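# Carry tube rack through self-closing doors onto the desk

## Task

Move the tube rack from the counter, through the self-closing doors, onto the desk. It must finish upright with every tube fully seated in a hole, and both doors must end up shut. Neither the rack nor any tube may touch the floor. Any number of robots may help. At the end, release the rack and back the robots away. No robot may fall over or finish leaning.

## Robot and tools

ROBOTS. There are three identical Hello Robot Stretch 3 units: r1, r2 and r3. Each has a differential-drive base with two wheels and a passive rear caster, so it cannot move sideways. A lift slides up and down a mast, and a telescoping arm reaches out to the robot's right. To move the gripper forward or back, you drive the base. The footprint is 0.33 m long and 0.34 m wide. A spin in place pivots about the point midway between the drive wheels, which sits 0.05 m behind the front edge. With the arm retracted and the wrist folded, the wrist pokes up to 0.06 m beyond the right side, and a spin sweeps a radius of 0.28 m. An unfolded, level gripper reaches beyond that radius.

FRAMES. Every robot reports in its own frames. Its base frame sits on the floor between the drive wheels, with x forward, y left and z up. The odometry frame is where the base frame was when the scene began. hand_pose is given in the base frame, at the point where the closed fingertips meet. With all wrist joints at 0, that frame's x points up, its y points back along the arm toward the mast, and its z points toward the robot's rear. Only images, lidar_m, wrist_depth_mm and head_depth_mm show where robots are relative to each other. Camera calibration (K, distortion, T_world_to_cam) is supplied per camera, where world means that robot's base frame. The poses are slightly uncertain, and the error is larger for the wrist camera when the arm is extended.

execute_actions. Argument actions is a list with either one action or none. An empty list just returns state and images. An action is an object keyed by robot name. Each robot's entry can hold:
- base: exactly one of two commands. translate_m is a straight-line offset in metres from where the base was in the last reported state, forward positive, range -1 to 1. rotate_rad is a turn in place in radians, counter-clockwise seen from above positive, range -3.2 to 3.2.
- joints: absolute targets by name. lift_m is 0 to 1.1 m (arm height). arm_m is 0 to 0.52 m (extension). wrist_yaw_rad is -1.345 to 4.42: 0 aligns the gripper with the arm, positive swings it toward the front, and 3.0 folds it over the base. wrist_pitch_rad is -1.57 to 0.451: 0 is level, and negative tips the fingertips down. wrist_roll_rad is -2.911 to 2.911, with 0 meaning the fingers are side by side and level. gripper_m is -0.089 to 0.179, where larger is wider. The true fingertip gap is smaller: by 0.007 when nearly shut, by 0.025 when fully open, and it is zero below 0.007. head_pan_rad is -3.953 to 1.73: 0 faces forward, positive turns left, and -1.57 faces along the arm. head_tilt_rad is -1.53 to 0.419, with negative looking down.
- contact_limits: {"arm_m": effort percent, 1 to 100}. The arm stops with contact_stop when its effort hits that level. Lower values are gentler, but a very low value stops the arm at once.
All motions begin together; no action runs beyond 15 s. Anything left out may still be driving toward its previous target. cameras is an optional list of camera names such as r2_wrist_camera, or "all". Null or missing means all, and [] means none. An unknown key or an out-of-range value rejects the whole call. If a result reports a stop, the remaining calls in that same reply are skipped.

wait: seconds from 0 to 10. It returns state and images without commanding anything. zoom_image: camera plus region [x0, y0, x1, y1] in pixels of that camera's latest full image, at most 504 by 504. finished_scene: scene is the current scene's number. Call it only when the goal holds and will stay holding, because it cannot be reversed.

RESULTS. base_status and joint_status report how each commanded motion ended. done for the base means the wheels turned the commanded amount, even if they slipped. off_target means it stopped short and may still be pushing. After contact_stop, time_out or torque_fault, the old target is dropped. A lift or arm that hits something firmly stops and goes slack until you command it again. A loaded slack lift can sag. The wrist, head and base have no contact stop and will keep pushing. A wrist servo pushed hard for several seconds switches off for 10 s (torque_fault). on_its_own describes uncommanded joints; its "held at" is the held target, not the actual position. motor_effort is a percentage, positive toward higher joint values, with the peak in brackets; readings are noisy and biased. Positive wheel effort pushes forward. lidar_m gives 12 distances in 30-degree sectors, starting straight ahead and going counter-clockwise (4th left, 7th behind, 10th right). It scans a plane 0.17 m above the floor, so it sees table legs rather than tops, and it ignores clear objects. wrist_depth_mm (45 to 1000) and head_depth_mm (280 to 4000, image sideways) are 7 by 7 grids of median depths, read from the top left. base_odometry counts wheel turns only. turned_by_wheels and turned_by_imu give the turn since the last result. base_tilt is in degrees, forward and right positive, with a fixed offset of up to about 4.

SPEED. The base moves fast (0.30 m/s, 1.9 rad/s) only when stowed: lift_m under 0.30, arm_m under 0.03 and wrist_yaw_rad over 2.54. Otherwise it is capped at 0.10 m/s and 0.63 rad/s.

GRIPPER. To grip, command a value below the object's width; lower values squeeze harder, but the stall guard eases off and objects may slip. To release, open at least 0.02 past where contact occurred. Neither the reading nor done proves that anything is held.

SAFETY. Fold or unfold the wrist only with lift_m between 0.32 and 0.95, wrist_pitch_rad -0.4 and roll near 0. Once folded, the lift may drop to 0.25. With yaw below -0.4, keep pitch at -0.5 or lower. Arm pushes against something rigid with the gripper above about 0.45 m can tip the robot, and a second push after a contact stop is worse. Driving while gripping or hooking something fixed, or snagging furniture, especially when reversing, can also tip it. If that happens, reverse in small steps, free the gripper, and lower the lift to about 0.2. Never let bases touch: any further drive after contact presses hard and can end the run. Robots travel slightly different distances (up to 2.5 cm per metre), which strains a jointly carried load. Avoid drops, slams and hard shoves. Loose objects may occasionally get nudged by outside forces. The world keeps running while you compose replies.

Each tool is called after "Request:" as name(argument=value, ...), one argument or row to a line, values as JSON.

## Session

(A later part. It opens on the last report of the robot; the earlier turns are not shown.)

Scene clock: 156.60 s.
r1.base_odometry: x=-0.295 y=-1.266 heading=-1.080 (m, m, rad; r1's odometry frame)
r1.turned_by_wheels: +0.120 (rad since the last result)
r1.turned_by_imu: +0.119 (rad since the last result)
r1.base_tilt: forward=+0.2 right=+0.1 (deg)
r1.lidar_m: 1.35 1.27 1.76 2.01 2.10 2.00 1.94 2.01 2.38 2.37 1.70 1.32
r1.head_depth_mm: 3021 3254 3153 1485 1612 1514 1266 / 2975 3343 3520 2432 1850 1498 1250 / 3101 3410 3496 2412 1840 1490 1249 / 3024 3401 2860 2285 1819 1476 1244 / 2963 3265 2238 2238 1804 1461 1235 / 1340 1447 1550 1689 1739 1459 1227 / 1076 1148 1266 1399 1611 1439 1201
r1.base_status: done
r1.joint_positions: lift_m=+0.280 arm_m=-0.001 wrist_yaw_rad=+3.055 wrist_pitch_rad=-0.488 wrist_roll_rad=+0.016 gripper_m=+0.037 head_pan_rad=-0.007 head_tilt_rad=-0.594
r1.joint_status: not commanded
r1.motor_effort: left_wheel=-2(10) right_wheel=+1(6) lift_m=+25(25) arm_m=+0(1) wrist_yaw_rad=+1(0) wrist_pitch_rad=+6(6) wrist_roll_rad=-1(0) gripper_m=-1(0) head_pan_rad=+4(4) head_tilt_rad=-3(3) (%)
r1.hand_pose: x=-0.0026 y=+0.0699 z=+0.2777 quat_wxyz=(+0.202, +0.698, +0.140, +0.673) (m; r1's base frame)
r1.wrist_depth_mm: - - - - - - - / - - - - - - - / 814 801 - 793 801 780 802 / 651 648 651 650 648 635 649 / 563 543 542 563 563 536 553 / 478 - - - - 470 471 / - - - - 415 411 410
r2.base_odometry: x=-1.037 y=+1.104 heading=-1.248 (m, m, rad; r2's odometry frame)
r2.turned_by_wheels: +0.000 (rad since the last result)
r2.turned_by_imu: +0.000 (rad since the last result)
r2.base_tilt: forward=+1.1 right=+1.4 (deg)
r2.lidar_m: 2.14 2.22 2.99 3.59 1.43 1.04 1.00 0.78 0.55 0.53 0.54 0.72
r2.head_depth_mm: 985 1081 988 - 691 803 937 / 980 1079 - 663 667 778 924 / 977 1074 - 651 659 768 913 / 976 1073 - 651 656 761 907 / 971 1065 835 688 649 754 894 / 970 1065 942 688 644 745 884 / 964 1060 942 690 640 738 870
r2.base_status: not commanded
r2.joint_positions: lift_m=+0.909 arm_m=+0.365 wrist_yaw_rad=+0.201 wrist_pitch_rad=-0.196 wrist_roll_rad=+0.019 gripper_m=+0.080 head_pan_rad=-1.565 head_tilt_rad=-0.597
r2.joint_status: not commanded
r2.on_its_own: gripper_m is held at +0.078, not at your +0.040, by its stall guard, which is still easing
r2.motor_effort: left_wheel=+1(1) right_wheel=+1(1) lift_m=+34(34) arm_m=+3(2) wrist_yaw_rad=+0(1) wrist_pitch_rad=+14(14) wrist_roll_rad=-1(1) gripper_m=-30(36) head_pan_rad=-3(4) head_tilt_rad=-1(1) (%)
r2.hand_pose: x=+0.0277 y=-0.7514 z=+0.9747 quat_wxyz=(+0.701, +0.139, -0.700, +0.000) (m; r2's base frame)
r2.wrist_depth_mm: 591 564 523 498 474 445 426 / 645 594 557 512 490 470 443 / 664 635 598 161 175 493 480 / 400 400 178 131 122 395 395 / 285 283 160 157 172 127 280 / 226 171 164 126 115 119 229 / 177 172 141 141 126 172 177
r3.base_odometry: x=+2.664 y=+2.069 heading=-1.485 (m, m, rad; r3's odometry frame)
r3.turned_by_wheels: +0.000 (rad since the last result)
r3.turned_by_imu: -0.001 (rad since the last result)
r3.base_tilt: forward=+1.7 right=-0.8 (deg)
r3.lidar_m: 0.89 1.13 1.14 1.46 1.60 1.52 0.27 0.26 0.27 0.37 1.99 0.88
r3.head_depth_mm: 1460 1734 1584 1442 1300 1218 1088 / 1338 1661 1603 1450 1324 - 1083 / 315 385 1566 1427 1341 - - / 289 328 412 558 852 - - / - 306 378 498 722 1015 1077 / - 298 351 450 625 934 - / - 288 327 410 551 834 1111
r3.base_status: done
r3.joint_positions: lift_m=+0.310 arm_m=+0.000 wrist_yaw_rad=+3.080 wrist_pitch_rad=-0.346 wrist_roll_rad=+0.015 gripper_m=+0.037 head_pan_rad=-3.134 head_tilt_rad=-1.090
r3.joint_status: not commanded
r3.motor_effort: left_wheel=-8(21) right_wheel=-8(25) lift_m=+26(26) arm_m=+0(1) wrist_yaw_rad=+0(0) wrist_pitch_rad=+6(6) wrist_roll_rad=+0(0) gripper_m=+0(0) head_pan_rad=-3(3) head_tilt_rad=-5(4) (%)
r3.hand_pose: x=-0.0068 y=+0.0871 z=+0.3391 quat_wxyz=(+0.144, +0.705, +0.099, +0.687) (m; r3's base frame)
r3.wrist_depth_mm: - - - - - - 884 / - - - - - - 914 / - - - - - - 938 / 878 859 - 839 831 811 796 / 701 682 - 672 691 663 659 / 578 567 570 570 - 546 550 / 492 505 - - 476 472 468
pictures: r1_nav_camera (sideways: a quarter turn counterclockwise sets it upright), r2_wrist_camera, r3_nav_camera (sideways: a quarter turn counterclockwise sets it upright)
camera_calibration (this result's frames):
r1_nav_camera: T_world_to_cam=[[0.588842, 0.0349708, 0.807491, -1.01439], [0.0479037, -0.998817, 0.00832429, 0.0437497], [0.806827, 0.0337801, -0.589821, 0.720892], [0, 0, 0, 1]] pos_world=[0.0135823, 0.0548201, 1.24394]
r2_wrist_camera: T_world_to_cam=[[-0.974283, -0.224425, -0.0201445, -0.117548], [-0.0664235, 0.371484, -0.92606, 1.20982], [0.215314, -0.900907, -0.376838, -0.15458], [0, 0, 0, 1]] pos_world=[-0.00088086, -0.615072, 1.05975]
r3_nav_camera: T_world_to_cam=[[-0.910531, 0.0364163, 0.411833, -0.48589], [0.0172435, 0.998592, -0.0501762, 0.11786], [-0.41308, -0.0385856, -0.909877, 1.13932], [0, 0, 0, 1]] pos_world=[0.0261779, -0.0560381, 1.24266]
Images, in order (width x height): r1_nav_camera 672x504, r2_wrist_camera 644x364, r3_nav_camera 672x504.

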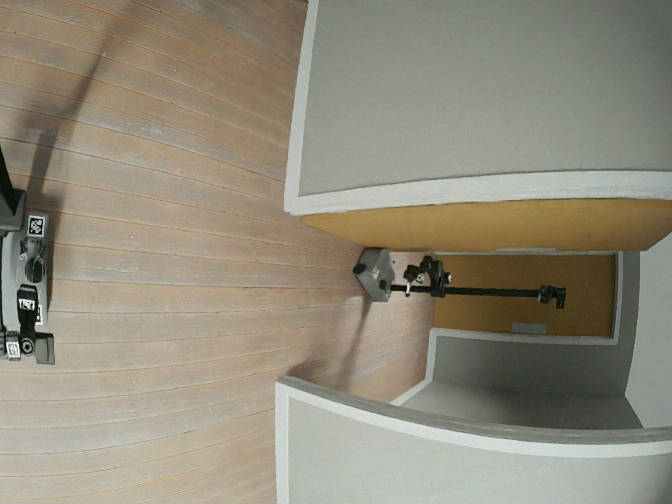

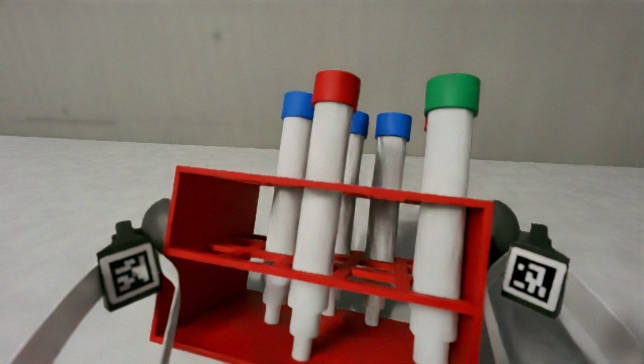

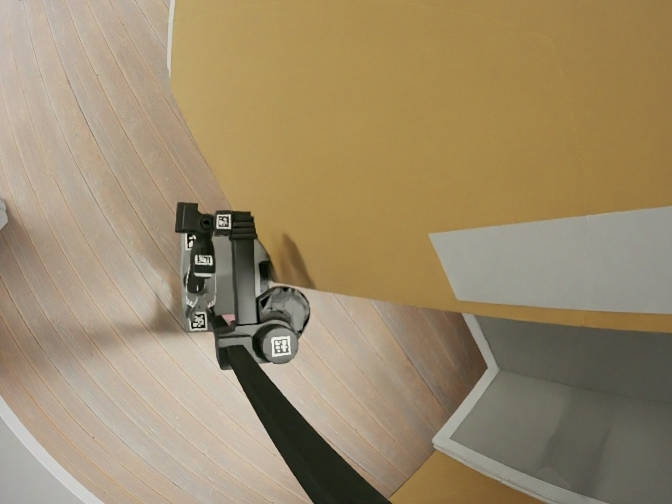

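Request:
execute_actions(
  actions=[
    {"r3":{"base":{"rotate_rad":0.45}},"r2":{"joints":{"lift_m":0.875}},"r1":{"base":{"rotate_rad":2.92},"joints":{"head_pan_rad":-3.14,"head_tilt_rad":-0.9}}},
  ],
  cameras=[],
)

Request:
execute_actions(
  actions=[
    {"r3":{"base":{"translate_m":-0.12}},"r2":{"joints":{"gripper_m":0.179}},"r1":{"base":{"translate_m":-0.4}}},
  ],
  cameras=[],
)

Request:
execute_actions(
  actions=[
    {"r2":{"joints":{"lift_m":1.03,"wrist_pitch_rad":-0.7,"arm_m":0.385,"wrist_yaw_rad":0.15}},"r1":{"base":{"translate_m":-0.4}}},
  ],
  cameras=["r2_wrist_camera","r1_nav_camera","r3_nav_camera"],
)

Scene clock: 177.97 s.
r1.base_odometry: x=-0.295 y=-1.266 heading=+1.840 (m, m, rad; r1's odometry frame)
r1.turned_by_wheels: +2.920 (rad since the last result)
r1.turned_by_imu: +2.888 (rad since the last result)
r1.base_tilt: forward=+0.2 right=+0.2 (deg)
r1.lidar_m: 1.93 1.94 2.29 2.39 2.29 1.38 1.32 1.27 1.45 2.01 2.01 2.18
r1.head_depth_mm: 1170 1389 1674 1727 1467 1286 1164 / 1190 1353 1622 1708 1470 1271 1146 / 3052 2538 1872 1703 1450 1269 - / 3131 2537 1999 1670 1434 1285 - / 3064 2492 1977 1658 1434 1252 - / 3021 2164 1960 1643 1413 1247 1134 / 1874 2076 1892 1632 1393 1229 1108
r1.base_status: done
r1.joint_positions: lift_m=+0.280 arm_m=-0.001 wrist_yaw_rad=+3.055 wrist_pitch_rad=-0.488 wrist_roll_rad=+0.016 gripper_m=+0.037 head_pan_rad=-3.133 head_tilt_rad=-0.889
r1.joint_status: all done
r1.motor_effort: left_wheel=-1(9) right_wheel=+1(7) lift_m=+25(25) arm_m=+0(0) wrist_yaw_rad=+0(1) wrist_pitch_rad=+6(6) wrist_roll_rad=-1(0) gripper_m=+0(0) head_pan_rad=-4(51) head_tilt_rad=-6(29) (%)
r1.hand_pose: x=-0.0026 y=+0.0698 z=+0.2777 quat_wxyz=(+0.202, +0.698, +0.140, +0.673) (m; r1's base frame)
r1.wrist_depth_mm: - - - - - - - / - - - - - - - / 817 809 - 828 815 805 790 / 665 671 659 647 655 645 632 / 553 547 551 563 566 544 543 / 479 - - - - 469 468 / - - - - 415 414 412
r2.base_odometry: x=-1.037 y=+1.104 heading=-1.248 (m, m, rad; r2's odometry frame)
r2.turned_by_wheels: +0.000 (rad since the last result)
r2.turned_by_imu: +0.000 (rad since the last result)
r2.base_tilt: forward=+1.0 right=+1.3 (deg)
r2.lidar_m: 2.14 2.22 2.99 3.58 1.43 1.04 1.00 0.78 0.55 0.53 0.54 0.72
r2.head_depth_mm: 985 1084 939 744 - 779 938 / 981 1082 1047 639 680 775 923 / 982 1076 1050 639 657 769 917 / 976 1071 963 628 656 762 906 / 975 1064 750 675 651 753 892 / 970 1063 941 690 644 744 885 / 967 1061 941 691 640 739 873
r2.base_status: not commanded
r2.joint_positions: lift_m=+0.876 arm_m=+0.365 wrist_yaw_rad=+0.201 wrist_pitch_rad=-0.186 wrist_roll_rad=+0.019 gripper_m=+0.096 head_pan_rad=-1.565 head_tilt_rad=-0.597
r2.joint_status: all done
r2.on_its_own: gripper_m is held at +0.095, not at your +0.040, by its stall guard, which is not easing now
r2.motor_effort: left_wheel=+0(0) right_wheel=+1(1) lift_m=+14(30) arm_m=+2(3) wrist_yaw_rad=-2(1) wrist_pitch_rad=+9(14) wrist_roll_rad=+0(1) gripper_m=-24(24) head_pan_rad=-3(3) head_tilt_rad=-2(2) (%)
r2.hand_pose: x=+0.0278 y=-0.7521 z=+0.9431 quat_wxyz=(+0.701, +0.136, -0.700, +0.003) (m; r2's base frame)
r2.wrist_depth_mm: 604 569 522 493 473 442 424 / 646 596 553 100 144 88 452 / 562 557 485 135 151 425 463 / 324 297 138 112 113 293 316 / 227 138 157 136 134 105 224 / 184 160 156 130 115 109 181 / - 142 140 138 132 136 141
r3.base_odometry: x=+2.664 y=+2.069 heading=-1.035 (m, m, rad; r3's odometry frame)
r3.turned_by_wheels: +0.450 (rad since the last result)
r3.turned_by_imu: +0.440 (rad since the last result)
r3.base_tilt: forward=+1.7 right=-0.7 (deg)
r3.lidar_m: 1.13 1.13 1.38 1.60 1.61 0.29 0.27 0.28 0.36 0.85 0.93 0.88
r3.head_depth_mm: - 308 391 569 1304 1219 1089 / - 306 387 532 873 - 1077 / - 309 383 524 730 - - / - 307 380 516 796 - - / - 303 377 510 782 1178 1075 / - 305 372 501 767 1197 - / - 303 368 494 752 1188 1113
r3.base_status: done
r3.joint_positions: lift_m=+0.310 arm_m=+0.000 wrist_yaw_rad=+3.080 wrist_pitch_rad=-0.346 wrist_roll_rad=+0.015 gripper_m=+0.037 head_pan_rad=-3.134 head_tilt_rad=-1.090
r3.joint_status: not commanded
r3.motor_effort: left_wheel=-16(23) right_wheel=-3(7) lift_m=+26(26) arm_m=+0(0) wrist_yaw_rad=+1(0) wrist_pitch_rad=+6(5) wrist_roll_rad=+0(0) gripper_m=+0(0) head_pan_rad=-4(3) head_tilt_rad=-4(4) (%)
r3.hand_pose: x=-0.0068 y=+0.0871 z=+0.3391 quat_wxyz=(+0.144, +0.705, +0.099, +0.687) (m; r3's base frame)
r3.wrist_depth_mm: - - - - - - - / - - - - - - - / - - - - - - - / 878 866 - 835 819 820 801 / 683 692 - 678 686 647 647 / 579 563 565 565 - 557 547 / 495 505 - - 479 474 472
pictures: none
No camera images: the call's "cameras" was empty. Leave "cameras" out to get every camera's image.

Scene clock: 180.97 s.
r1.base_odometry: x=-0.189 y=-1.652 heading=+1.840 (m, m, rad; r1's odometry frame)
r1.turned_by_wheels: +0.000 (rad since the last result)
r1.turned_by_imu: +0.001 (rad since the last result)
r1.base_tilt: forward=+0.2 right=+0.1 (deg)
r1.lidar_m: 2.32 2.33 2.77 2.43 1.55 0.94 0.97 0.95 0.97 1.80 2.10 2.49
r1.head_depth_mm: 805 916 1123 1436 1465 1278 1158 / 2282 1010 1128 1370 1459 1284 1149 / 2854 2572 2037 1595 1455 1258 - / 2908 2495 2006 1680 1434 1276 - / 2851 2492 1981 1651 1424 1245 - / 2837 2426 1951 1643 1413 1241 1134 / 2781 2249 1817 1620 1395 1231 1108
r1.base_status: done
r1.joint_positions: lift_m=+0.280 arm_m=-0.001 wrist_yaw_rad=+3.055 wrist_pitch_rad=-0.488 wrist_roll_rad=+0.016 gripper_m=+0.037 head_pan_rad=-3.133 head_tilt_rad=-0.890
r1.joint_status: not commanded
r1.motor_effort: left_wheel=-2(11) right_wheel=+2(4) lift_m=+25(25) arm_m=+0(1) wrist_yaw_rad=+0(0) wrist_pitch_rad=+6(6) wrist_roll_rad=+0(1) gripper_m=+0(0) head_pan_rad=-4(4) head_tilt_rad=-5(6) (%)
r1.hand_pose: x=-0.0026 y=+0.0698 z=+0.2777 quat_wxyz=(+0.202, +0.698, +0.140, +0.673) (m; r1's base frame)
r1.wrist_depth_mm: - - - - - - - / - - - - - - - / 807 816 - 803 800 805 799 / 654 663 658 660 642 644 637 / 547 554 542 564 562 553 547 / 477 - - - - 467 470 / - - - - 414 414 410
r2.base_odometry: x=-1.037 y=+1.104 heading=-1.248 (m, m, rad; r2's odometry frame)
r2.turned_by_wheels: +0.000 (rad since the last result)
r2.turned_by_imu: +0.000 (rad since the last result)
r2.base_tilt: forward=+1.2 right=+1.3 (deg)
r2.lidar_m: 2.14 2.21 2.99 3.59 1.43 1.04 1.00 0.77 0.55 0.53 0.54 0.72
r2.head_depth_mm: 987 1082 939 744 - 781 935 / 986 1078 1049 639 678 775 924 / 980 1072 1050 639 658 768 913 / 976 1069 991 631 656 763 907 / 972 1064 755 674 648 752 894 / 971 1065 939 687 644 748 881 / 970 1062 939 689 638 739 872
r2.base_status: not commanded
r2.joint_positions: lift_m=+0.876 arm_m=+0.365 wrist_yaw_rad=+0.201 wrist_pitch_rad=-0.186 wrist_roll_rad=+0.019 gripper_m=+0.179 head_pan_rad=-1.565 head_tilt_rad=-0.597
r2.joint_status: all done
r2.motor_effort: left_wheel=+0(0) right_wheel=+1(1) lift_m=+15(15) arm_m=+2(2) wrist_yaw_rad=+0(1) wrist_pitch_rad=+9(9) wrist_roll_rad=-1(1) gripper_m=-1(96) head_pan_rad=-4(4) head_tilt_rad=-2(2) (%)
r2.hand_pose: x=+0.0278 y=-0.7521 z=+0.9431 quat_wxyz=(+0.701, +0.136, -0.700, +0.003) (m; r2's base frame)
r2.wrist_depth_mm: 599 564 525 494 467 446 425 / 638 604 559 100 141 88 448 / 556 557 485 108 153 426 469 / 323 296 139 111 114 293 316 / 227 135 156 125 135 102 223 / - 160 156 130 115 111 182 / 137 142 140 138 133 136 138
r3.base_odometry: x=+2.602 y=+2.172 heading=-1.035 (m, m, rad; r3's odometry frame)
r3.turned_by_wheels: +0.000 (rad since the last result)
r3.turned_by_imu: +0.000 (rad since the last result)
r3.base_tilt: forward=+1.8 right=-0.8 (deg)
r3.lidar_m: 1.25 1.25 1.52 1.58 1.48 0.31 0.27 0.27 0.31 0.55 1.64 0.98
r3.head_depth_mm: 290 335 440 1426 1309 1214 1091 / - 324 415 583 1289 - 1075 / - 314 401 551 777 - - / - 308 387 521 790 - - / - 303 372 496 745 1097 1077 / - 299 358 475 692 1150 - / - 294 346 452 650 1160 1110
r3.base_status: done
r3.joint_positions: lift_m=+0.310 arm_m=+0.000 wrist_yaw_rad=+3.080 wrist_pitch_rad=-0.346 wrist_roll_rad=+0.015 gripper_m=+0.037 head_pan_rad=-3.134 head_tilt_rad=-1.090
r3.joint_status: not commanded
r3.motor_effort: left_wheel=-6(18) right_wheel=-7(23) lift_m=+27(26) arm_m=-1(1) wrist_yaw_rad=+1(1) wrist_pitch_rad=+5(6) wrist_roll_rad=+0(0) gripper_m=+0(0) head_pan_rad=-3(3) head_tilt_rad=-4(3) (%)
r3.hand_pose: x=-0.0068 y=+0.0871 z=+0.3391 quat_wxyz=(+0.144, +0.705, +0.099, +0.687) (m; r3's base frame)
r3.wrist_depth_mm: - - - - - - - / - - - - - - - / - - - - - - - / 890 853 - 831 830 819 807 / 704 689 - 665 691 659 660 / 577 570 566 556 - 560 548 / 491 508 - - 482 475 471
pictures: none
No camera images: the call's "cameras" was empty. Leave "cameras" out to get every camera's image.

Scene clock: 183.97 s.
r1.base_odometry: x=-0.083 y=-2.037 heading=+1.840 (m, m, rad; r1's odometry frame)
r1.turned_by_wheels: +0.000 (rad since the last result)
r1.turned_by_imu: +0.001 (rad since the last result)
r1.base_tilt: forward=+0.1 right=+0.2 (deg)
r1.lidar_m: 2.71 2.72 2.55 2.12 0.83 0.56 2.06 1.02 0.71 0.96 2.18 2.59
r1.head_depth_mm: 1669 1737 660 736 1002 1262 1160 / 2070 2177 2032 980 997 1229 1152 / 2544 2499 2021 1692 1449 1263 - / 2558 2508 2006 1678 1429 1282 - / 2579 2462 1985 1658 1430 1255 - / 2561 2446 1937 1650 1425 1235 1138 / 2493 2417 1943 1593 1402 1227 1111
r1.base_status: done
r1.joint_positions: lift_m=+0.280 arm_m=-0.001 wrist_yaw_rad=+3.055 wrist_pitch_rad=-0.488 wrist_roll_rad=+0.016 gripper_m=+0.037 head_pan_rad=-3.133 head_tilt_rad=-0.890
r1.joint_status: not commanded
r1.motor_effort: left_wheel=-1(12) right_wheel=+2(3) lift_m=+25(25) arm_m=+0(0) wrist_yaw_rad=-1(0) wrist_pitch_rad=+6(6) wrist_roll_rad=-1(1) gripper_m=+0(0) head_pan_rad=-4(4) head_tilt_rad=-5(5) (%)
r1.hand_pose: x=-0.0026 y=+0.0698 z=+0.2777 quat_wxyz=(+0.202, +0.698, +0.140, +0.673) (m; r1's base frame)
r1.wrist_depth_mm: 801 - - - - - - / 765 - - - - - - / 713 796 - 816 789 813 817 / 640 667 657 652 661 648 641 / 555 556 553 559 565 544 544 / 477 - - - - 477 468 / - - - - 414 408 410
r2.base_odometry: x=-1.037 y=+1.104 heading=-1.248 (m, m, rad; r2's odometry frame)
r2.turned_by_wheels: +0.000 (rad since the last result)
r2.turned_by_imu: +0.000 (rad since the last result)
r2.base_tilt: forward=+1.0 right=+1.4 (deg)
r2.lidar_m: 2.14 2.22 2.99 3.59 1.43 1.04 1.00 0.77 0.55 0.52 0.54 0.72
r2.head_depth_mm: 973 - 937 688 672 784 937 / 961 1080 939 689 666 775 927 / 954 - 893 690 659 766 914 / 961 - 734 688 658 765 906 / 972 1062 787 688 650 752 892 / 967 1058 941 688 643 745 880 / 967 1058 937 690 638 737 872
r2.base_status: not commanded
r2.joint_positions: lift_m=+1.030 arm_m=+0.385 wrist_yaw_rad=+0.152 wrist_pitch_rad=-0.709 wrist_roll_rad=+0.017 gripper_m=+0.179 head_pan_rad=-1.565 head_tilt_rad=-0.597
r2.joint_status: all done
r2.motor_effort: left_wheel=+1(6) right_wheel=+0(8) lift_m=+33(35) arm_m=-2(4) wrist_yaw_rad=-3(12) wrist_pitch_rad=+5(100) wrist_roll_rad=+1(1) gripper_m=+0(0) head_pan_rad=-4(3) head_tilt_rad=-1(2) (%)
r2.hand_pose: x=+0.0055 y=-0.7068 z=+0.9830 quat_wxyz=(+0.675, +0.294, -0.648, -0.197) (m; r2's base frame)
r2.wrist_depth_mm: 472 469 460 461 458 459 446 / 384 382 377 364 376 371 369 / 323 322 303 178 196 315 312 / 282 282 194 172 171 274 272 / 247 253 201 191 181 242 242 / 227 216 220 214 213 218 220 / 197 200 198 199 199 198 193
r3.base_odometry: x=+2.602 y=+2.172 heading=-1.035 (m, m, rad; r3's odometry frame)
r3.turned_by_wheels: +0.000 (rad since the last result)
r3.turned_by_imu: +0.000 (rad since the last result)
r3.base_tilt: forward=+1.7 right=-0.8 (deg)
r3.lidar_m: 1.25 1.25 1.52 1.57 1.48 0.32 0.27 0.27 0.31 0.55 1.28 0.97
r3.head_depth_mm: 290 335 440 1410 1303 1220 1083 / - 325 416 580 1295 - 1082 / - 314 400 550 777 - - / - 308 386 522 792 - - / - 303 372 497 743 1104 1077 / - 299 358 471 694 1153 - / - 294 346 450 649 1160 1116
r3.base_status: not commanded
r3.joint_positions: lift_m=+0.310 arm_m=+0.000 wrist_yaw_rad=+3.080 wrist_pitch_rad=-0.346 wrist_roll_rad=+0.015 gripper_m=+0.037 head_pan_rad=-3.134 head_tilt_rad=-1.090
r3.joint_status: not commanded
r3.motor_effort: left_wheel=-7(6) right_wheel=-7(8) lift_m=+26(26) arm_m=-1(1) wrist_yaw_rad=+1(0) wrist_pitch_rad=+5(6) wrist_roll_rad=+0(0) gripper_m=+0(0) head_pan_rad=-3(4) head_tilt_rad=-5(4) (%)
r3.hand_pose: x=-0.0068 y=+0.0871 z=+0.3391 quat_wxyz=(+0.144, +0.705, +0.099, +0.687) (m; r3's base frame)
r3.wrist_depth_mm: - - - - - - - / - - - - - - - / - - - - - - - / 910 866 - 828 828 819 805 / 704 687 - 669 698 662 645 / 582 575 571 553 - 551 546 / 496 504 - - 476 474 471
pictures: r1_nav_camera (sideways: a quarter turn counterclockwise sets it upright), r2_wrist_camera, r3_nav_camera (sideways: a quarter turn counterclockwise sets it upright)
camera_calibration (this result's frames):
r1_nav_camera: T_world_to_cam=[[-0.798245, -0.0457839, 0.600591, -0.736291], [-0.0632889, 0.997963, -0.00804115, 0.065734], [-0.598999, -0.0444295, -0.799516, 1.0022], [0, 0, 0, 1]] pos_world=[0.0167357, -0.0547831, 1.24401]
r2_wrist_camera: T_world_to_cam=[[-0.985832, -0.165379, -0.0280238, -0.0793988], [-0.112444, 0.775548, -0.621194, 1.18567], [0.124466, -0.609242, -0.783156, 0.499566], [0, 0, 0, 1]] pos_world=[-0.00713157, -0.628317, 1.12554]
r3_nav_camera: T_world_to_cam=[[-0.910531, 0.0364165, 0.411833, -0.48589], [0.0172438, 0.998592, -0.0501762, 0.11786], [-0.41308, -0.0385855, -0.909877, 1.13932], [0, 0, 0, 1]] pos_world=[0.0261779, -0.0560381, 1.24266]
Images, in order (width x height): r1_nav_camera 672x504, r2_wrist_camera 644x364, r3_nav_camera 672x504.

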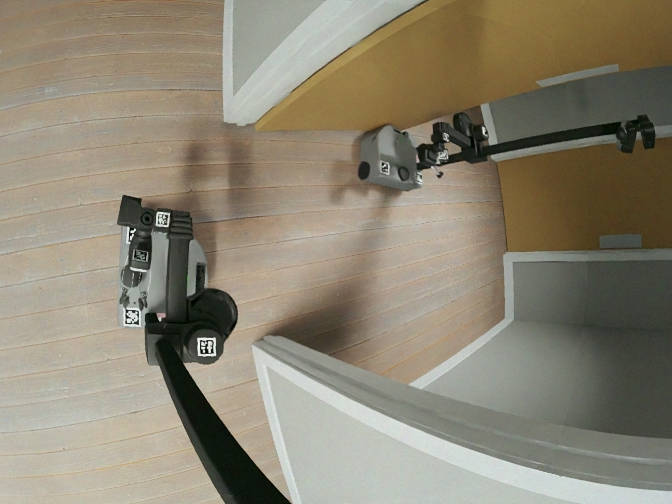

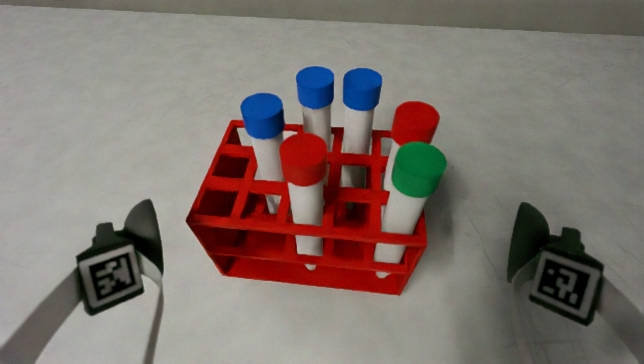

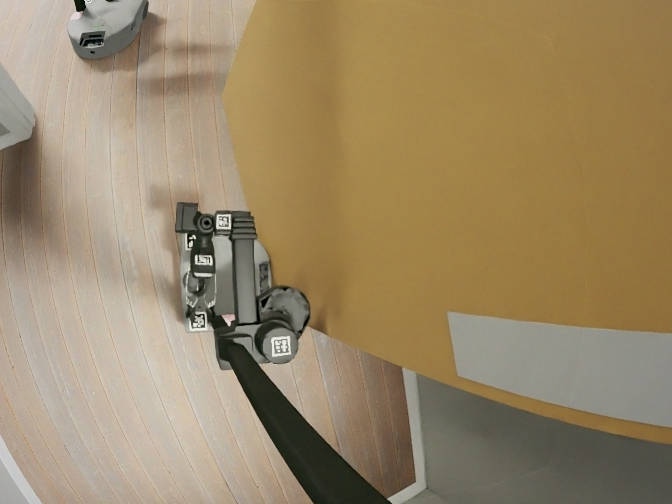

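Request:
execute_actions(
  actions=[
    {"r2":{"base":{"translate_m":0.025},"joints":{"arm_m":0.443,"lift_m":1.015}},"r1":{"base":{"translate_m":-1}},"r3":{"base":{"translate_m":-0.06}}},
  ],
  cameras=["r2_wrist_camera"],
)

Request:
execute_actions(
  actions=[
    {"r2":{"joints":{"lift_m":0.992}},"r1":{"base":{"rotate_rad":0.3}}},
  ],
  cameras=["r2_wrist_camera","r1_nav_camera"],
)

Scene clock: 195.27 s.
r1.base_odometry: x=+0.183 y=-3.001 heading=+1.840 (m, m, rad; r1's odometry frame)
r1.turned_by_wheels: +0.000 (rad since the last result)
r1.turned_by_imu: +0.004 (rad since the last result)
r1.base_tilt: forward=+0.2 right=+0.2 (deg)
r1.lidar_m: 3.69 0.43 0.50 0.73 0.73 0.87 1.60 1.90 0.62 0.63 0.79 0.93
r1.head_depth_mm: 1288 1339 1390 1452 1428 1277 1156 / 1597 1672 1778 1665 1465 1280 1147 / 1710 1987 2051 1685 1449 1270 - / 1669 1941 1988 1679 1425 1280 - / 1637 1910 1974 1666 1428 1258 - / 1678 1931 1960 1649 1412 1242 1137 / 1636 1930 1929 1615 1406 1232 1111
r1.base_status: done
r1.joint_positions: lift_m=+0.280 arm_m=-0.001 wrist_yaw_rad=+3.055 wrist_pitch_rad=-0.488 wrist_roll_rad=+0.016 gripper_m=+0.037 head_pan_rad=-3.133 head_tilt_rad=-0.890
r1.joint_status: not commanded
r1.motor_effort: left_wheel=-2(11) right_wheel=+2(2) lift_m=+25(25) arm_m=-1(1) wrist_yaw_rad=+0(1) wrist_pitch_rad=+6(6) wrist_roll_rad=+0(1) gripper_m=-1(0) head_pan_rad=-3(4) head_tilt_rad=-5(5) (%)
r1.hand_pose: x=-0.0026 y=+0.0698 z=+0.2777 quat_wxyz=(+0.202, +0.698, +0.140, +0.673) (m; r1's base frame)
r1.wrist_depth_mm: 654 655 731 761 781 558 417 / 675 745 814 855 841 581 424 / 740 792 - 800 758 608 440 / 667 653 642 657 649 599 432 / 563 547 547 564 571 535 463 / 481 - - - - 474 464 / - - - - 410 414 411
r2.base_odometry: x=-1.029 y=+1.080 heading=-1.248 (m, m, rad; r2's odometry frame)
r2.turned_by_wheels: +0.000 (rad since the last result)
r2.turned_by_imu: +0.000 (rad since the last result)
r2.base_tilt: forward=+1.1 right=+1.3 (deg)
r2.lidar_m: 2.11 2.18 2.98 3.58 1.45 1.07 1.02 0.77 0.55 0.52 0.54 0.72
r2.head_depth_mm: 984 - 890 688 671 781 935 / 968 1111 935 687 665 772 922 / 956 - 894 686 658 765 910 / 964 - 747 689 654 759 903 / 974 1064 850 689 649 749 891 / 966 1062 944 688 643 742 882 / 967 1057 943 690 638 736 872
r2.base_status: done
r2.joint_positions: lift_m=+1.015 arm_m=+0.443 wrist_yaw_rad=+0.151 wrist_pitch_rad=-0.710 wrist_roll_rad=+0.017 gripper_m=+0.179 head_pan_rad=-1.565 head_tilt_rad=-0.597
r2.joint_status: all done
r2.motor_effort: left_wheel=-1(4) right_wheel=+1(3) lift_m=+15(30) arm_m=+3(3) wrist_yaw_rad=-2(2) wrist_pitch_rad=+6(6) wrist_roll_rad=+1(0) gripper_m=+0(0) head_pan_rad=-3(3) head_tilt_rad=-1(1) (%)
r2.hand_pose: x=+0.0053 y=-0.7643 z=+0.9689 quat_wxyz=(+0.674, +0.294, -0.648, -0.198) (m; r2's base frame)
r2.wrist_depth_mm: 437 434 434 448 429 421 402 / 355 357 352 348 347 344 344 / 305 299 300 282 281 298 293 / 261 260 169 136 157 250 255 / 233 236 151 121 146 94 227 / 212 203 135 83 128 82 207 / 185 187 144 116 117 114 180
r3.base_odometry: x=+2.572 y=+2.223 heading=-1.035 (m, m, rad; r3's odometry frame)
r3.turned_by_wheels: +0.000 (rad since the last result)
r3.turned_by_imu: +0.002 (rad since the last result)
r3.base_tilt: forward=+1.7 right=-0.7 (deg)
r3.lidar_m: 0.76 1.31 1.59 1.57 1.38 0.33 0.27 0.27 0.30 0.48 3.99 0.63
r3.head_depth_mm: 298 356 1271 1438 1307 1214 1090 / 291 337 438 643 1303 - 1073 / - 323 412 570 811 - - / - 311 392 531 798 - - / - 304 372 494 734 1067 1087 / - 298 354 462 668 1063 - / - 292 338 436 612 1036 1111
r3.base_status: done
r3.joint_positions: lift_m=+0.310 arm_m=+0.000 wrist_yaw_rad=+3.080 wrist_pitch_rad=-0.346 wrist_roll_rad=+0.015 gripper_m=+0.037 head_pan_rad=-3.134 head_tilt_rad=-1.090
r3.joint_status: not commanded
r3.motor_effort: left_wheel=-6(16) right_wheel=-7(20) lift_m=+26(26) arm_m=+0(0) wrist_yaw_rad=+0(0) wrist_pitch_rad=+6(5) wrist_roll_rad=+0(0) gripper_m=+0(0) head_pan_rad=-4(4) head_tilt_rad=-4(4) (%)
r3.hand_pose: x=-0.0068 y=+0.0871 z=+0.3391 quat_wxyz=(+0.144, +0.705, +0.099, +0.687) (m; r3's base frame)
r3.wrist_depth_mm: - - - - - - - / - - - - - - - / - - - - - - - / 871 864 - 830 826 829 798 / 703 690 - 668 692 655 655 / 577 571 565 562 - 554 545 / 496 506 - - 474 475 470
pictures: r2_wrist_camera
camera_calibration (this result's frames):
r2_wrist_camera: T_world_to_cam=[[-0.986023, -0.164233, -0.0280323, -0.088624], [-0.111612, 0.776047, -0.620721, 1.22133], [0.123697, -0.608916, -0.78353, 0.454155], [0, 0, 0, 1]] pos_world=[-0.0072479, -0.685821, 1.11146]
Images, in order (width x height): r2_wrist_camera 644x364.

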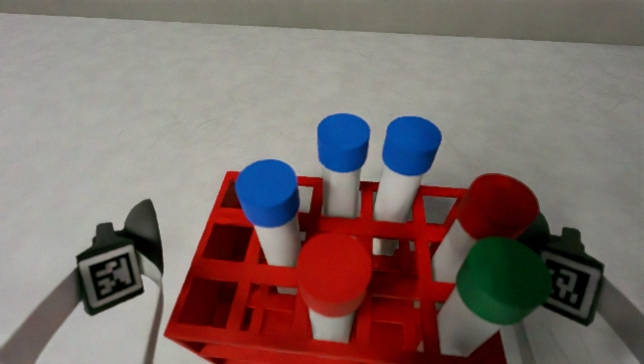

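Scene clock: 196.67 s.
r1.base_odometry: x=+0.183 y=-3.001 heading=+2.140 (m, m, rad; r1's odometry frame)
r1.turned_by_wheels: +0.300 (rad since the last result)
r1.turned_by_imu: +0.297 (rad since the last result)
r1.base_tilt: forward=+0.2 right=+0.1 (deg)
r1.lidar_m: 0.44 0.43 0.65 0.73 0.78 1.13 1.81 1.80 0.62 0.79 0.81 3.73
r1.head_depth_mm: 1581 1821 2012 1724 1471 1285 1167 / 1593 1840 2041 1716 1457 1274 1141 / 1682 1898 2019 1680 1450 1267 - / 1724 1987 2004 1671 1436 1286 - / 1737 2025 1994 1662 1425 1244 - / 1737 2022 1952 1641 1418 1242 1134 / 1722 1987 1957 1636 1410 1236 1109
r1.base_status: done
r1.joint_positions: lift_m=+0.280 arm_m=-0.001 wrist_yaw_rad=+3.055 wrist_pitch_rad=-0.488 wrist_roll_rad=+0.016 gripper_m=+0.037 head_pan_rad=-3.133 head_tilt_rad=-0.890
r1.joint_status: not commanded
r1.motor_effort: left_wheel=-2(8) right_wheel=+2(6) lift_m=+25(25) arm_m=+0(0) wrist_yaw_rad=-1(0) wrist_pitch_rad=+6(6) wrist_roll_rad=+0(1) gripper_m=+0(1) head_pan_rad=-4(4) head_tilt_rad=-4(5) (%)
r1.hand_pose: x=-0.0026 y=+0.0698 z=+0.2777 quat_wxyz=(+0.202, +0.698, +0.140, +0.673) (m; r1's base frame)
r1.wrist_depth_mm: 773 758 754 776 752 718 562 / 872 833 835 817 787 800 557 / 802 817 - 815 803 770 557 / 660 658 646 651 653 643 528 / 556 556 544 556 563 541 511 / 480 - - - - 473 466 / - - - - 410 413 415
r2.base_odometry: x=-1.029 y=+1.080 heading=-1.248 (m, m, rad; r2's odometry frame)
r2.turned_by_wheels: +0.000 (rad since the last result)
r2.turned_by_imu: +0.000 (rad since the last result)
r2.base_tilt: forward=+1.0 right=+1.3 (deg)
r2.lidar_m: 2.12 2.19 2.97 3.58 1.45 1.06 1.02 0.77 0.55 0.52 0.54 0.72
r2.head_depth_mm: 985 1043 849 688 672 782 935 / 983 - 942 690 667 773 923 / 968 - 873 689 658 763 912 / 978 - 763 690 655 760 902 / 973 1065 848 689 650 752 892 / 968 1068 944 692 643 743 878 / 965 1060 943 690 639 737 871
r2.base_status: not commanded
r2.joint_positions: lift_m=+0.995 arm_m=+0.443 wrist_yaw_rad=+0.151 wrist_pitch_rad=-0.675 wrist_roll_rad=+0.021 gripper_m=+0.179 head_pan_rad=-1.565 head_tilt_rad=-0.597
r2.joint_status: lift_m contact_stop (moved -0.021 of -0.023)
r2.on_its_own: lift_m is slack since a contact_stop, until your next command for it
r2.motor_effort: left_wheel=+1(0) right_wheel=+1(1) lift_m=+24(24) arm_m=+3(2) wrist_yaw_rad=-1(1) wrist_pitch_rad=-13(17) wrist_roll_rad=-2(2) gripper_m=-1(1) head_pan_rad=-3(3) head_tilt_rad=-1(1) (%)
r2.hand_pose: x=+0.0063 y=-0.7706 z=+0.9545 quat_wxyz=(+0.676, +0.282, -0.655, -0.186) (m; r2's base frame)
r2.wrist_depth_mm: 448 447 457 436 428 411 398 / 355 354 348 346 341 340 338 / 295 292 290 114 112 284 284 / 252 249 140 132 143 87 242 / 221 224 133 75 133 76 211 / 200 154 145 79 117 75 189 / 173 171 134 105 106 100 168
r3.base_odometry: x=+2.572 y=+2.223 heading=-1.035 (m, m, rad; r3's odometry frame)
r3.turned_by_wheels: +0.000 (rad since the last result)
r3.turned_by_imu: +0.000 (rad since the last result)
r3.base_tilt: forward=+1.7 right=-0.8 (deg)
r3.lidar_m: 0.72 1.31 1.59 1.57 1.38 0.33 0.27 0.27 0.30 0.48 3.99 0.63
r3.head_depth_mm: 297 355 1277 1433 1311 1220 1089 / 291 337 438 643 1307 - 1080 / - 322 412 568 810 - - / - 311 392 528 796 - - / - 304 372 494 734 1065 1076 / - 298 355 464 670 1061 - / - 292 337 436 612 1031 1116
r3.base_status: not commanded
r3.joint_positions: lift_m=+0.310 arm_m=+0.000 wrist_yaw_rad=+3.080 wrist_pitch_rad=-0.346 wrist_roll_rad=+0.015 gripper_m=+0.037 head_pan_rad=-3.134 head_tilt_rad=-1.090
r3.joint_status: not commanded
r3.motor_effort: left_wheel=-6(6) right_wheel=-6(7) lift_m=+26(27) arm_m=+0(0) wrist_yaw_rad=+0(1) wrist_pitch_rad=+6(6) wrist_roll_rad=+0(0) gripper_m=+0(0) head_pan_rad=-3(4) head_tilt_rad=-3(3) (%)
r3.hand_pose: x=-0.0068 y=+0.0871 z=+0.3391 quat_wxyz=(+0.144, +0.705, +0.099, +0.687) (m; r3's base frame)
r3.wrist_depth_mm: - - - - - - - / - - - - - - - / - - - - - - - / 879 858 - 840 827 816 807 / 690 678 - 680 685 659 651 / 581 571 565 551 - 557 550 / 492 506 - - 477 478 469
pictures: r1_nav_camera (sideways: a quarter turn counterclockwise sets it upright), r2_wrist_camera
camera_calibration (this result's frames):
r1_nav_camera: T_world_to_cam=[[-0.798287, -0.0455875, 0.600549, -0.736237], [-0.0630427, 0.997978, -0.00804402, 0.0657362], [-0.598968, -0.0442817, -0.799547, 1.00224], [0, 0, 0, 1]] pos_world=[0.0167253, -0.0547857, 1.24401]
r2_wrist_camera: T_world_to_cam=[[-0.986256, -0.162246, -0.0312396, -0.0845235], [-0.10362, 0.754637, -0.647909, 1.22682], [0.128695, -0.635767, -0.761077, 0.396736], [0, 0, 0, 1]] pos_world=[-0.00729616, -0.687286, 1.09417]
Images, in order (width x height): r1_nav_camera 672x504, r2_wrist_camera 644x364.

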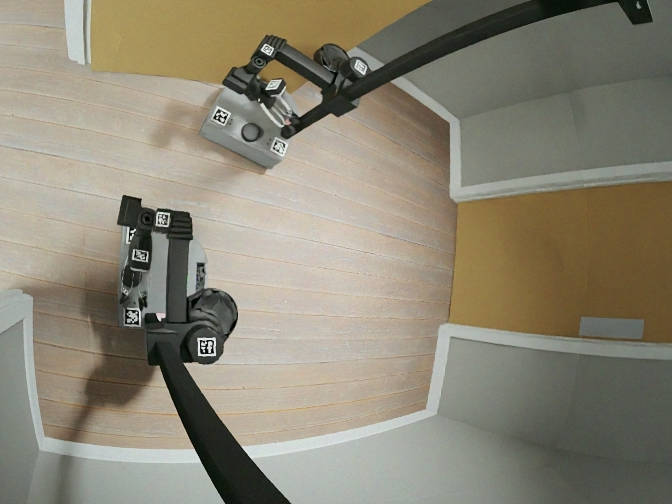

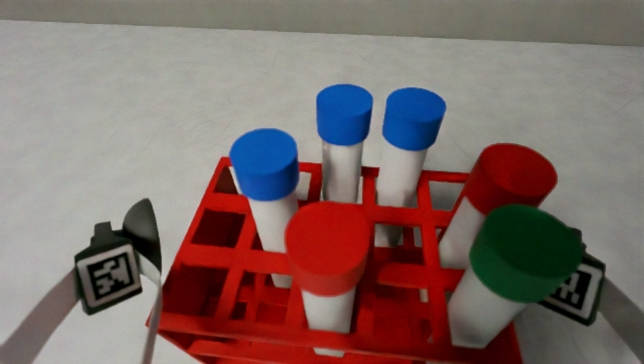

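Request:
execute_actions(
  actions=[
    {"r2":{"base":{"translate_m":-0.012},"joints":{"lift_m":1.099,"wrist_pitch_rad":-0.8}},"r1":{"base":{"translate_m":-0.5}}},
  ],
  cameras=[],
)

Request:
execute_actions(
  actions=[
    {"r2":{"joints":{"arm_m":0.49,"wrist_pitch_rad":-1.0}},"r1":{"base":{"translate_m":-0.85}}},
  ],
  cameras=["r2_wrist_camera"],
)

Request:
execute_actions(
  actions=[
    {"r2":{"joints":{"lift_m":1.065}},"r1":{"base":{"rotate_rad":-0.3},"joints":{"lift_m":0.31,"head_tilt_rad":-1.1}}},
  ],
  cameras=["r2_wrist_camera","r1_nav_camera","r2_head_camera"],
)

Scene clock: 211.03 s.
r1.base_odometry: x=+0.453 y=-3.423 heading=+2.140 (m, m, rad; r1's odometry frame)
r1.turned_by_wheels: +0.000 (rad since the last result)
r1.turned_by_imu: +0.004 (rad since the last result)
r1.base_tilt: forward=+0.2 right=+0.1 (deg)
r1.lidar_m: 0.92 0.98 0.79 0.77 0.82 1.19 1.32 1.49 1.35 0.53 0.53 1.10
r1.head_depth_mm: 1141 1319 1551 1712 1470 1280 1163 / 1175 1341 1568 1703 1468 1280 1149 / 1234 1440 1657 1679 1438 1265 - / 1246 1453 1727 1663 1428 1285 - / 1268 1465 1761 1667 1424 1254 - / 1280 1487 1781 1635 1411 1245 1136 / 1288 1511 1762 1625 1398 1233 1111
r1.base_status: done
r1.joint_positions: lift_m=+0.280 arm_m=-0.001 wrist_yaw_rad=+3.055 wrist_pitch_rad=-0.488 wrist_roll_rad=+0.016 gripper_m=+0.037 head_pan_rad=-3.133 head_tilt_rad=-0.890
r1.joint_status: not commanded
r1.motor_effort: left_wheel=-2(10) right_wheel=+1(3) lift_m=+25(25) arm_m=+0(1) wrist_yaw_rad=-1(1) wrist_pitch_rad=+6(6) wrist_roll_rad=+0(1) gripper_m=+0(0) head_pan_rad=-4(3) head_tilt_rad=-5(5) (%)
r1.hand_pose: x=-0.0026 y=+0.0698 z=+0.2777 quat_wxyz=(+0.202, +0.698, +0.140, +0.673) (m; r1's base frame)
r1.wrist_depth_mm: 806 810 777 768 773 765 751 / 895 888 855 840 847 847 800 / 812 811 - 816 813 797 789 / 653 663 651 650 660 648 643 / 562 555 549 569 566 551 546 / 482 - - - - 466 462 / - - - - 411 416 409
r2.base_odometry: x=-1.033 y=+1.092 heading=-1.248 (m, m, rad; r2's odometry frame)
r2.turned_by_wheels: +0.000 (rad since the last result)
r2.turned_by_imu: +0.000 (rad since the last result)
r2.base_tilt: forward=+1.1 right=+1.4 (deg)
r2.lidar_m: 2.13 2.20 2.98 3.57 1.44 1.05 1.01 0.78 0.55 0.52 0.54 0.72
r2.head_depth_mm: 999 1081 938 689 670 781 933 / 969 1078 938 688 667 775 926 / - 1077 893 689 657 765 912 / - - 738 688 654 763 902 / 972 1057 851 689 650 751 893 / 971 1065 941 690 643 745 881 / 966 1057 941 688 638 737 872
r2.base_status: done
r2.joint_positions: lift_m=+1.099 arm_m=+0.443 wrist_yaw_rad=+0.152 wrist_pitch_rad=-0.808 wrist_roll_rad=+0.023 gripper_m=+0.179 head_pan_rad=-1.565 head_tilt_rad=-0.597
r2.joint_status: all done
r2.motor_effort: left_wheel=+1(3) right_wheel=+1(7) lift_m=+33(34) arm_m=+2(3) wrist_yaw_rad=-2(3) wrist_pitch_rad=+5(29) wrist_roll_rad=-3(3) gripper_m=-1(1) head_pan_rad=-3(3) head_tilt_rad=-1(1) (%)
r2.hand_pose: x=+0.0026 y=-0.7456 z=+1.0353 quat_wxyz=(+0.662, +0.324, -0.634, -0.232) (m; r2's base frame)
r2.wrist_depth_mm: 497 513 491 479 463 456 430 / 428 426 428 414 415 413 403 / 376 375 371 369 363 361 356 / 333 336 328 327 325 324 320 / 302 306 296 206 283 292 293 / 283 267 263 196 190 269 269 / 247 251 242 183 186 246 242
r3.base_odometry: x=+2.572 y=+2.223 heading=-1.035 (m, m, rad; r3's odometry frame)
r3.turned_by_wheels: +0.000 (rad since the last result)
r3.turned_by_imu: +0.002 (rad since the last result)
r3.base_tilt: forward=+1.7 right=-0.7 (deg)
r3.lidar_m: 1.30 0.53 1.59 1.57 1.38 0.33 0.27 0.27 0.30 0.48 3.98 1.02
r3.head_depth_mm: 297 356 1279 1437 1308 1209 1085 / 292 337 438 644 1309 - 1083 / - 323 412 570 808 - - / - 311 391 529 794 - - / - 304 372 495 730 1068 1074 / - 298 354 463 670 1061 - / - 292 338 436 610 1034 1116
r3.base_status: not commanded
r3.joint_positions: lift_m=+0.310 arm_m=+0.000 wrist_yaw_rad=+3.080 wrist_pitch_rad=-0.346 wrist_roll_rad=+0.015 gripper_m=+0.037 head_pan_rad=-3.134 head_tilt_rad=-1.090
r3.joint_status: not commanded
r3.motor_effort: left_wheel=-6(6) right_wheel=-6(6) lift_m=+26(27) arm_m=+0(1) wrist_yaw_rad=+1(1) wrist_pitch_rad=+6(5) wrist_roll_rad=+0(0) gripper_m=+0(0) head_pan_rad=-3(4) head_tilt_rad=-4(4) (%)
r3.hand_pose: x=-0.0068 y=+0.0871 z=+0.3391 quat_wxyz=(+0.144, +0.705, +0.099, +0.687) (m; r3's base frame)
r3.wrist_depth_mm: - - - - - - - / - - - - - - - / - - - - - - - / 866 854 - 839 838 574 517 / 699 698 - 671 682 545 437 / 575 577 567 562 - 535 417 / 492 503 - - 476 474 445
pictures: none
No camera images: the call's "cameras" was empty. Leave "cameras" out to get every camera's image.

Scene clock: 215.57 s.
r1.base_odometry: x=+0.910 y=-4.139 heading=+2.140 (m, m, rad; r1's odometry frame)
r1.turned_by_wheels: +0.000 (rad since the last result)
r1.turned_by_imu: +0.002 (rad since the last result)
r1.base_tilt: forward=+0.2 right=+0.1 (deg)
r1.lidar_m: 1.77 1.10 0.85 0.84 0.62 0.52 0.55 0.59 0.80 1.26 1.15 1.00
r1.head_depth_mm: 457 529 627 703 812 1166 1157 / 464 537 638 780 929 1191 1150 / 470 544 647 794 1030 1247 - / 475 552 655 810 1057 1275 - / 480 557 665 826 1082 1254 - / 484 565 677 843 1110 1237 1131 / 490 572 688 855 1143 1231 1117
r1.base_status: done
r1.joint_positions: lift_m=+0.280 arm_m=-0.001 wrist_yaw_rad=+3.055 wrist_pitch_rad=-0.488 wrist_roll_rad=+0.016 gripper_m=+0.037 head_pan_rad=-3.133 head_tilt_rad=-0.890
r1.joint_status: not commanded
r1.motor_effort: left_wheel=-2(12) right_wheel=+2(3) lift_m=+25(25) arm_m=+0(0) wrist_yaw_rad=+0(1) wrist_pitch_rad=+6(6) wrist_roll_rad=-1(1) gripper_m=-1(0) head_pan_rad=-4(4) head_tilt_rad=-4(5) (%)
r1.hand_pose: x=-0.0026 y=+0.0698 z=+0.2777 quat_wxyz=(+0.202, +0.698, +0.140, +0.673) (m; r1's base frame)
r1.wrist_depth_mm: 541 744 858 857 862 811 806 / 545 728 899 920 910 889 877 / 552 739 - 793 797 796 796 / 546 664 646 652 650 650 647 / 526 551 543 569 564 549 547 / 483 - - - - 473 471 / - - - - 411 411 408
r2.base_odometry: x=-1.033 y=+1.092 heading=-1.248 (m, m, rad; r2's odometry frame)
r2.turned_by_wheels: +0.000 (rad since the last result)
r2.turned_by_imu: +0.000 (rad since the last result)
r2.base_tilt: forward=+1.1 right=+1.4 (deg)
r2.lidar_m: 2.13 2.20 2.98 3.56 1.44 1.05 1.01 0.78 0.55 0.52 0.54 0.72
r2.head_depth_mm: 996 1082 941 687 672 783 934 / 984 1079 939 688 666 774 923 / - 1073 893 688 658 767 912 / 966 - 750 689 654 763 902 / 975 1064 831 689 650 750 893 / 968 1061 944 689 644 744 879 / 964 1057 942 689 638 737 873
r2.base_status: not commanded
r2.joint_positions: lift_m=+1.099 arm_m=+0.490 wrist_yaw_rad=+0.152 wrist_pitch_rad=-1.005 wrist_roll_rad=+0.023 gripper_m=+0.179 head_pan_rad=-1.565 head_tilt_rad=-0.597
r2.joint_status: all done
r2.motor_effort: left_wheel=+1(1) right_wheel=+1(1) lift_m=+33(33) arm_m=+2(2) wrist_yaw_rad=-2(2) wrist_pitch_rad=+3(4) wrist_roll_rad=-3(3) gripper_m=-1(0) head_pan_rad=-3(3) head_tilt_rad=-1(0) (%)
r2.hand_pose: x=-0.0039 y=-0.7505 z=+1.0080 quat_wxyz=(+0.637, +0.383, -0.599, -0.297) (m; r2's base frame)
r2.wrist_depth_mm: 356 355 348 344 342 340 335 / 327 326 324 318 318 312 312 / 304 304 299 297 296 293 291 / 284 283 280 276 274 273 272 / 263 267 205 184 185 257 256 / 252 246 207 174 168 243 243 / 234 237 228 196 162 229 227
r3.base_odometry: x=+2.572 y=+2.223 heading=-1.035 (m, m, rad; r3's odometry frame)
r3.turned_by_wheels: +0.000 (rad since the last result)
r3.turned_by_imu: +0.001 (rad since the last result)
r3.base_tilt: forward=+1.7 right=-0.7 (deg)
r3.lidar_m: 1.30 1.31 1.09 1.08 1.37 0.33 0.27 0.27 0.30 0.48 3.98 1.02
r3.head_depth_mm: 297 356 1273 1437 1310 1219 1087 / 292 337 438 644 1312 - 1071 / - 322 411 569 808 - - / - 311 391 528 797 - - / - 304 372 493 735 1070 1073 / - 298 354 463 670 1064 - / - 292 338 436 613 1038 1115
r3.base_status: not commanded
r3.joint_positions: lift_m=+0.310 arm_m=+0.000 wrist_yaw_rad=+3.080 wrist_pitch_rad=-0.346 wrist_roll_rad=+0.015 gripper_m=+0.037 head_pan_rad=-3.134 head_tilt_rad=-1.090
r3.joint_status: not commanded
r3.motor_effort: left_wheel=-6(6) right_wheel=-7(6) lift_m=+26(27) arm_m=+0(0) wrist_yaw_rad=+0(1) wrist_pitch_rad=+6(6) wrist_roll_rad=+0(0) gripper_m=+0(0) head_pan_rad=-4(4) head_tilt_rad=-4(3) (%)
r3.hand_pose: x=-0.0068 y=+0.0871 z=+0.3391 quat_wxyz=(+0.144, +0.705, +0.099, +0.687) (m; r3's base frame)
r3.wrist_depth_mm: - - - - - - - / - - - - - - - / - - - - - - - / 876 845 - 831 833 808 799 / 695 696 - 671 700 656 652 / 576 576 574 565 - 545 544 / 490 501 - - 478 476 468
pictures: r2_wrist_camera
camera_calibration (this result's frames):
r2_wrist_camera: T_world_to_cam=[[-0.987998, -0.150633, -0.0342, -0.0779469], [-0.12783, 0.921627, -0.36642, 1.08675], [0.0867147, -0.357651, -0.929821, 0.830264], [0, 0, 0, 1]] pos_world=[-0.0100876, -0.716377, 1.16754]
Images, in order (width x height): r2_wrist_camera 644x364.

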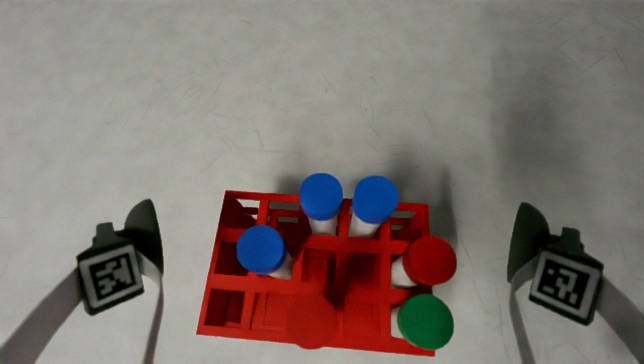

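Scene clock: 217.03 s.
r1.base_odometry: x=+0.910 y=-4.139 heading=+1.840 (m, m, rad; r1's odometry frame)
r1.turned_by_wheels: -0.300 (rad since the last result)
r1.turned_by_imu: -0.297 (rad since the last result)
r1.base_tilt: forward=+0.2 right=+0.1 (deg)
r1.lidar_m: 1.09 1.57 0.95 0.84 0.84 0.52 0.52 0.56 0.66 1.03 1.26 1.00
r1.head_depth_mm: 469 593 775 1111 1340 1260 1120 / 499 581 731 1052 1327 1244 1097 / 545 646 786 1024 1312 - 1081 / 535 652 828 1134 1328 - 1062 / 526 638 803 1098 1304 - 1050 / 516 622 781 1049 1290 1209 1055 / 506 608 759 1011 1265 1184 1085
r1.base_status: done
r1.joint_positions: lift_m=+0.310 arm_m=-0.001 wrist_yaw_rad=+3.055 wrist_pitch_rad=-0.488 wrist_roll_rad=+0.016 gripper_m=+0.037 head_pan_rad=-3.134 head_tilt_rad=-1.086
r1.joint_status: all done
r1.motor_effort: left_wheel=+1(10) right_wheel=-1(4) lift_m=+52(56) arm_m=-1(0) wrist_yaw_rad=+1(0) wrist_pitch_rad=+6(6) wrist_roll_rad=+0(1) gripper_m=-1(0) head_pan_rad=-4(4) head_tilt_rad=-6(25) (%)
r1.hand_pose: x=-0.0026 y=+0.0698 z=+0.3068 quat_wxyz=(+0.202, +0.698, +0.140, +0.673) (m; r1's base frame)
r1.wrist_depth_mm: 742 763 832 872 948 991 - / 780 840 901 941 - - - / 790 871 - 865 883 841 846 / 686 696 703 694 723 683 691 / 587 598 591 582 599 584 587 / 507 531 - - - 497 504 / 460 - - - 441 442 441
r2.base_odometry: x=-1.033 y=+1.092 heading=-1.248 (m, m, rad; r2's odometry frame)
r2.turned_by_wheels: +0.000 (rad since the last result)
r2.turned_by_imu: +0.000 (rad since the last result)
r2.base_tilt: forward=+1.1 right=+1.3 (deg)
r2.lidar_m: 2.13 2.20 2.98 3.59 1.44 1.05 1.01 0.77 0.55 0.52 0.54 0.72
r2.head_depth_mm: - 1084 937 688 670 782 937 / - 1079 940 688 666 774 924 / - 1091 892 688 657 766 914 / 975 - 736 687 655 763 904 / 968 1067 814 688 649 751 893 / 967 1066 937 689 643 744 881 / 970 1059 940 690 638 735 869
r2.base_status: not commanded
r2.joint_positions: lift_m=+1.065 arm_m=+0.490 wrist_yaw_rad=+0.152 wrist_pitch_rad=-1.005 wrist_roll_rad=+0.023 gripper_m=+0.179 head_pan_rad=-1.565 head_tilt_rad=-0.597
r2.joint_status: all done
r2.motor_effort: left_wheel=+1(1) right_wheel=+1(1) lift_m=+15(29) arm_m=+2(2) wrist_yaw_rad=-2(2) wrist_pitch_rad=+3(3) wrist_roll_rad=-3(3) gripper_m=-1(1) head_pan_rad=-3(3) head_tilt_rad=-1(1) (%)
r2.hand_pose: x=-0.0039 y=-0.7503 z=+0.9749 quat_wxyz=(+0.637, +0.383, -0.599, -0.297) (m; r2's base frame)
r2.wrist_depth_mm: 309 308 305 303 299 297 295 / 287 285 283 278 277 274 272 / 264 263 261 260 258 256 254 / 247 245 238 119 156 239 238 / 233 231 107 153 151 219 225 / 222 214 146 143 140 207 212 / 204 204 170 95 131 196 198
r3.base_odometry: x=+2.572 y=+2.223 heading=-1.035 (m, m, rad; r3's odometry frame)
r3.turned_by_wheels: +0.000 (rad since the last result)
r3.turned_by_imu: +0.000 (rad since the last result)
r3.base_tilt: forward=+1.7 right=-0.8 (deg)
r3.lidar_m: 1.30 1.31 1.08 1.09 1.37 0.33 0.27 0.27 0.30 0.48 3.99 1.02
r3.head_depth_mm: 297 357 1270 1435 1309 1217 1090 / 292 338 438 645 1309 - 1087 / - 323 411 569 811 - - / - 311 392 528 798 - - / - 304 372 493 734 1067 1076 / - 298 354 463 669 1061 - / - 293 338 435 614 1033 1107
r3.base_status: not commanded
r3.joint_positions: lift_m=+0.310 arm_m=+0.000 wrist_yaw_rad=+3.080 wrist_pitch_rad=-0.346 wrist_roll_rad=+0.015 gripper_m=+0.037 head_pan_rad=-3.134 head_tilt_rad=-1.090
r3.joint_status: not commanded
r3.motor_effort: left_wheel=-6(6) right_wheel=-7(7) lift_m=+26(27) arm_m=+0(0) wrist_yaw_rad=+0(0) wrist_pitch_rad=+6(6) wrist_roll_rad=+0(0) gripper_m=+0(0) head_pan_rad=-4(4) head_tilt_rad=-4(4) (%)
r3.hand_pose: x=-0.0068 y=+0.0871 z=+0.3391 quat_wxyz=(+0.144, +0.705, +0.099, +0.687) (m; r3's base frame)
r3.wrist_depth_mm: - - - - - - - / - - - - - - - / - - - - - - - / 873 868 - 840 831 812 818 / 699 690 - 670 684 654 648 / 571 575 573 562 - 546 542 / 496 501 - - 481 470 469
pictures: r1_nav_camera (sideways: a quarter turn counterclockwise sets it upright), r2_head_camera (sideways: a quarter turn clockwise sets it upright), r2_wrist_camera
camera_calibration (this result's frames):
r1_nav_camera: T_world_to_cam=[[-0.900183, -0.0461841, 0.433056, -0.517425], [-0.0601539, 0.998016, -0.0186051, 0.0794646], [-0.431337, -0.042798, -0.901175, 1.13331], [0, 0, 0, 1]] pos_world=[0.0278402, -0.0547004, 1.24686]
r2_head_camera: T_world_to_cam=[[0.0229809, 0.546707, -0.837009, 1.11005], [0.999478, -0.0315891, 0.00680862, -0.0149865], [-0.0227181, -0.836728, -0.547147, 0.66618], [0, 0, 0, 1]] pos_world=[0.004603, -0.0499354, 1.29372]
r2_wrist_camera: T_world_to_cam=[[-0.988001, -0.150613, -0.0341998, -0.0790637], [-0.127863, 0.921843, -0.365865, 1.07412], [0.0866307, -0.357102, -0.930039, 0.800164], [0, 0, 0, 1]] pos_world=[-0.0100939, -0.716336, 1.13446]
Images, in order (width x height): r1_nav_camera 672x504, r2_head_camera 896x504, r2_wrist_camera 644x364.

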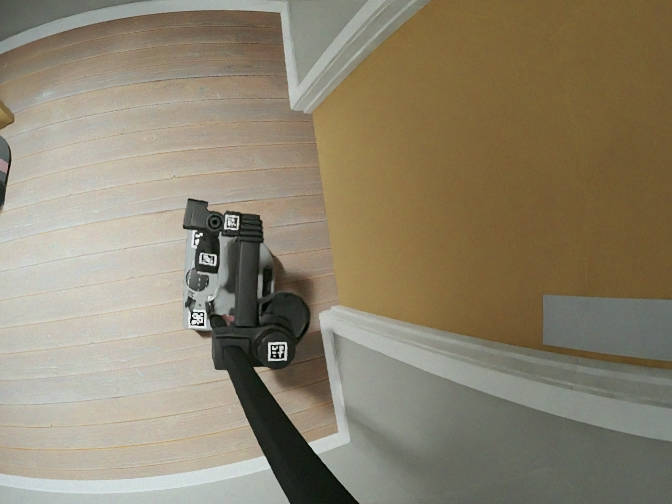

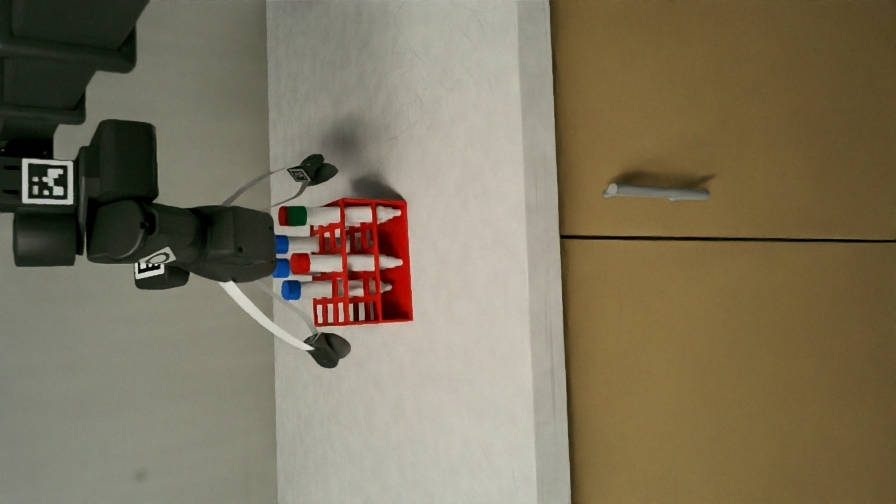

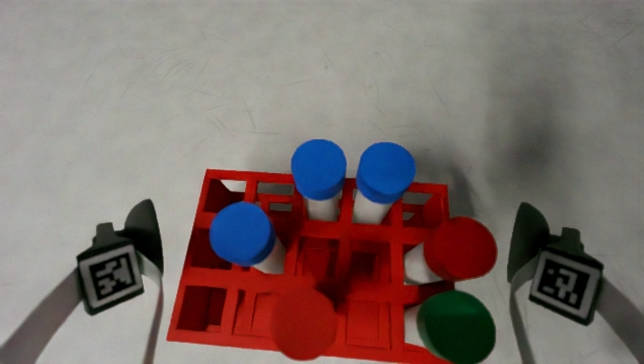

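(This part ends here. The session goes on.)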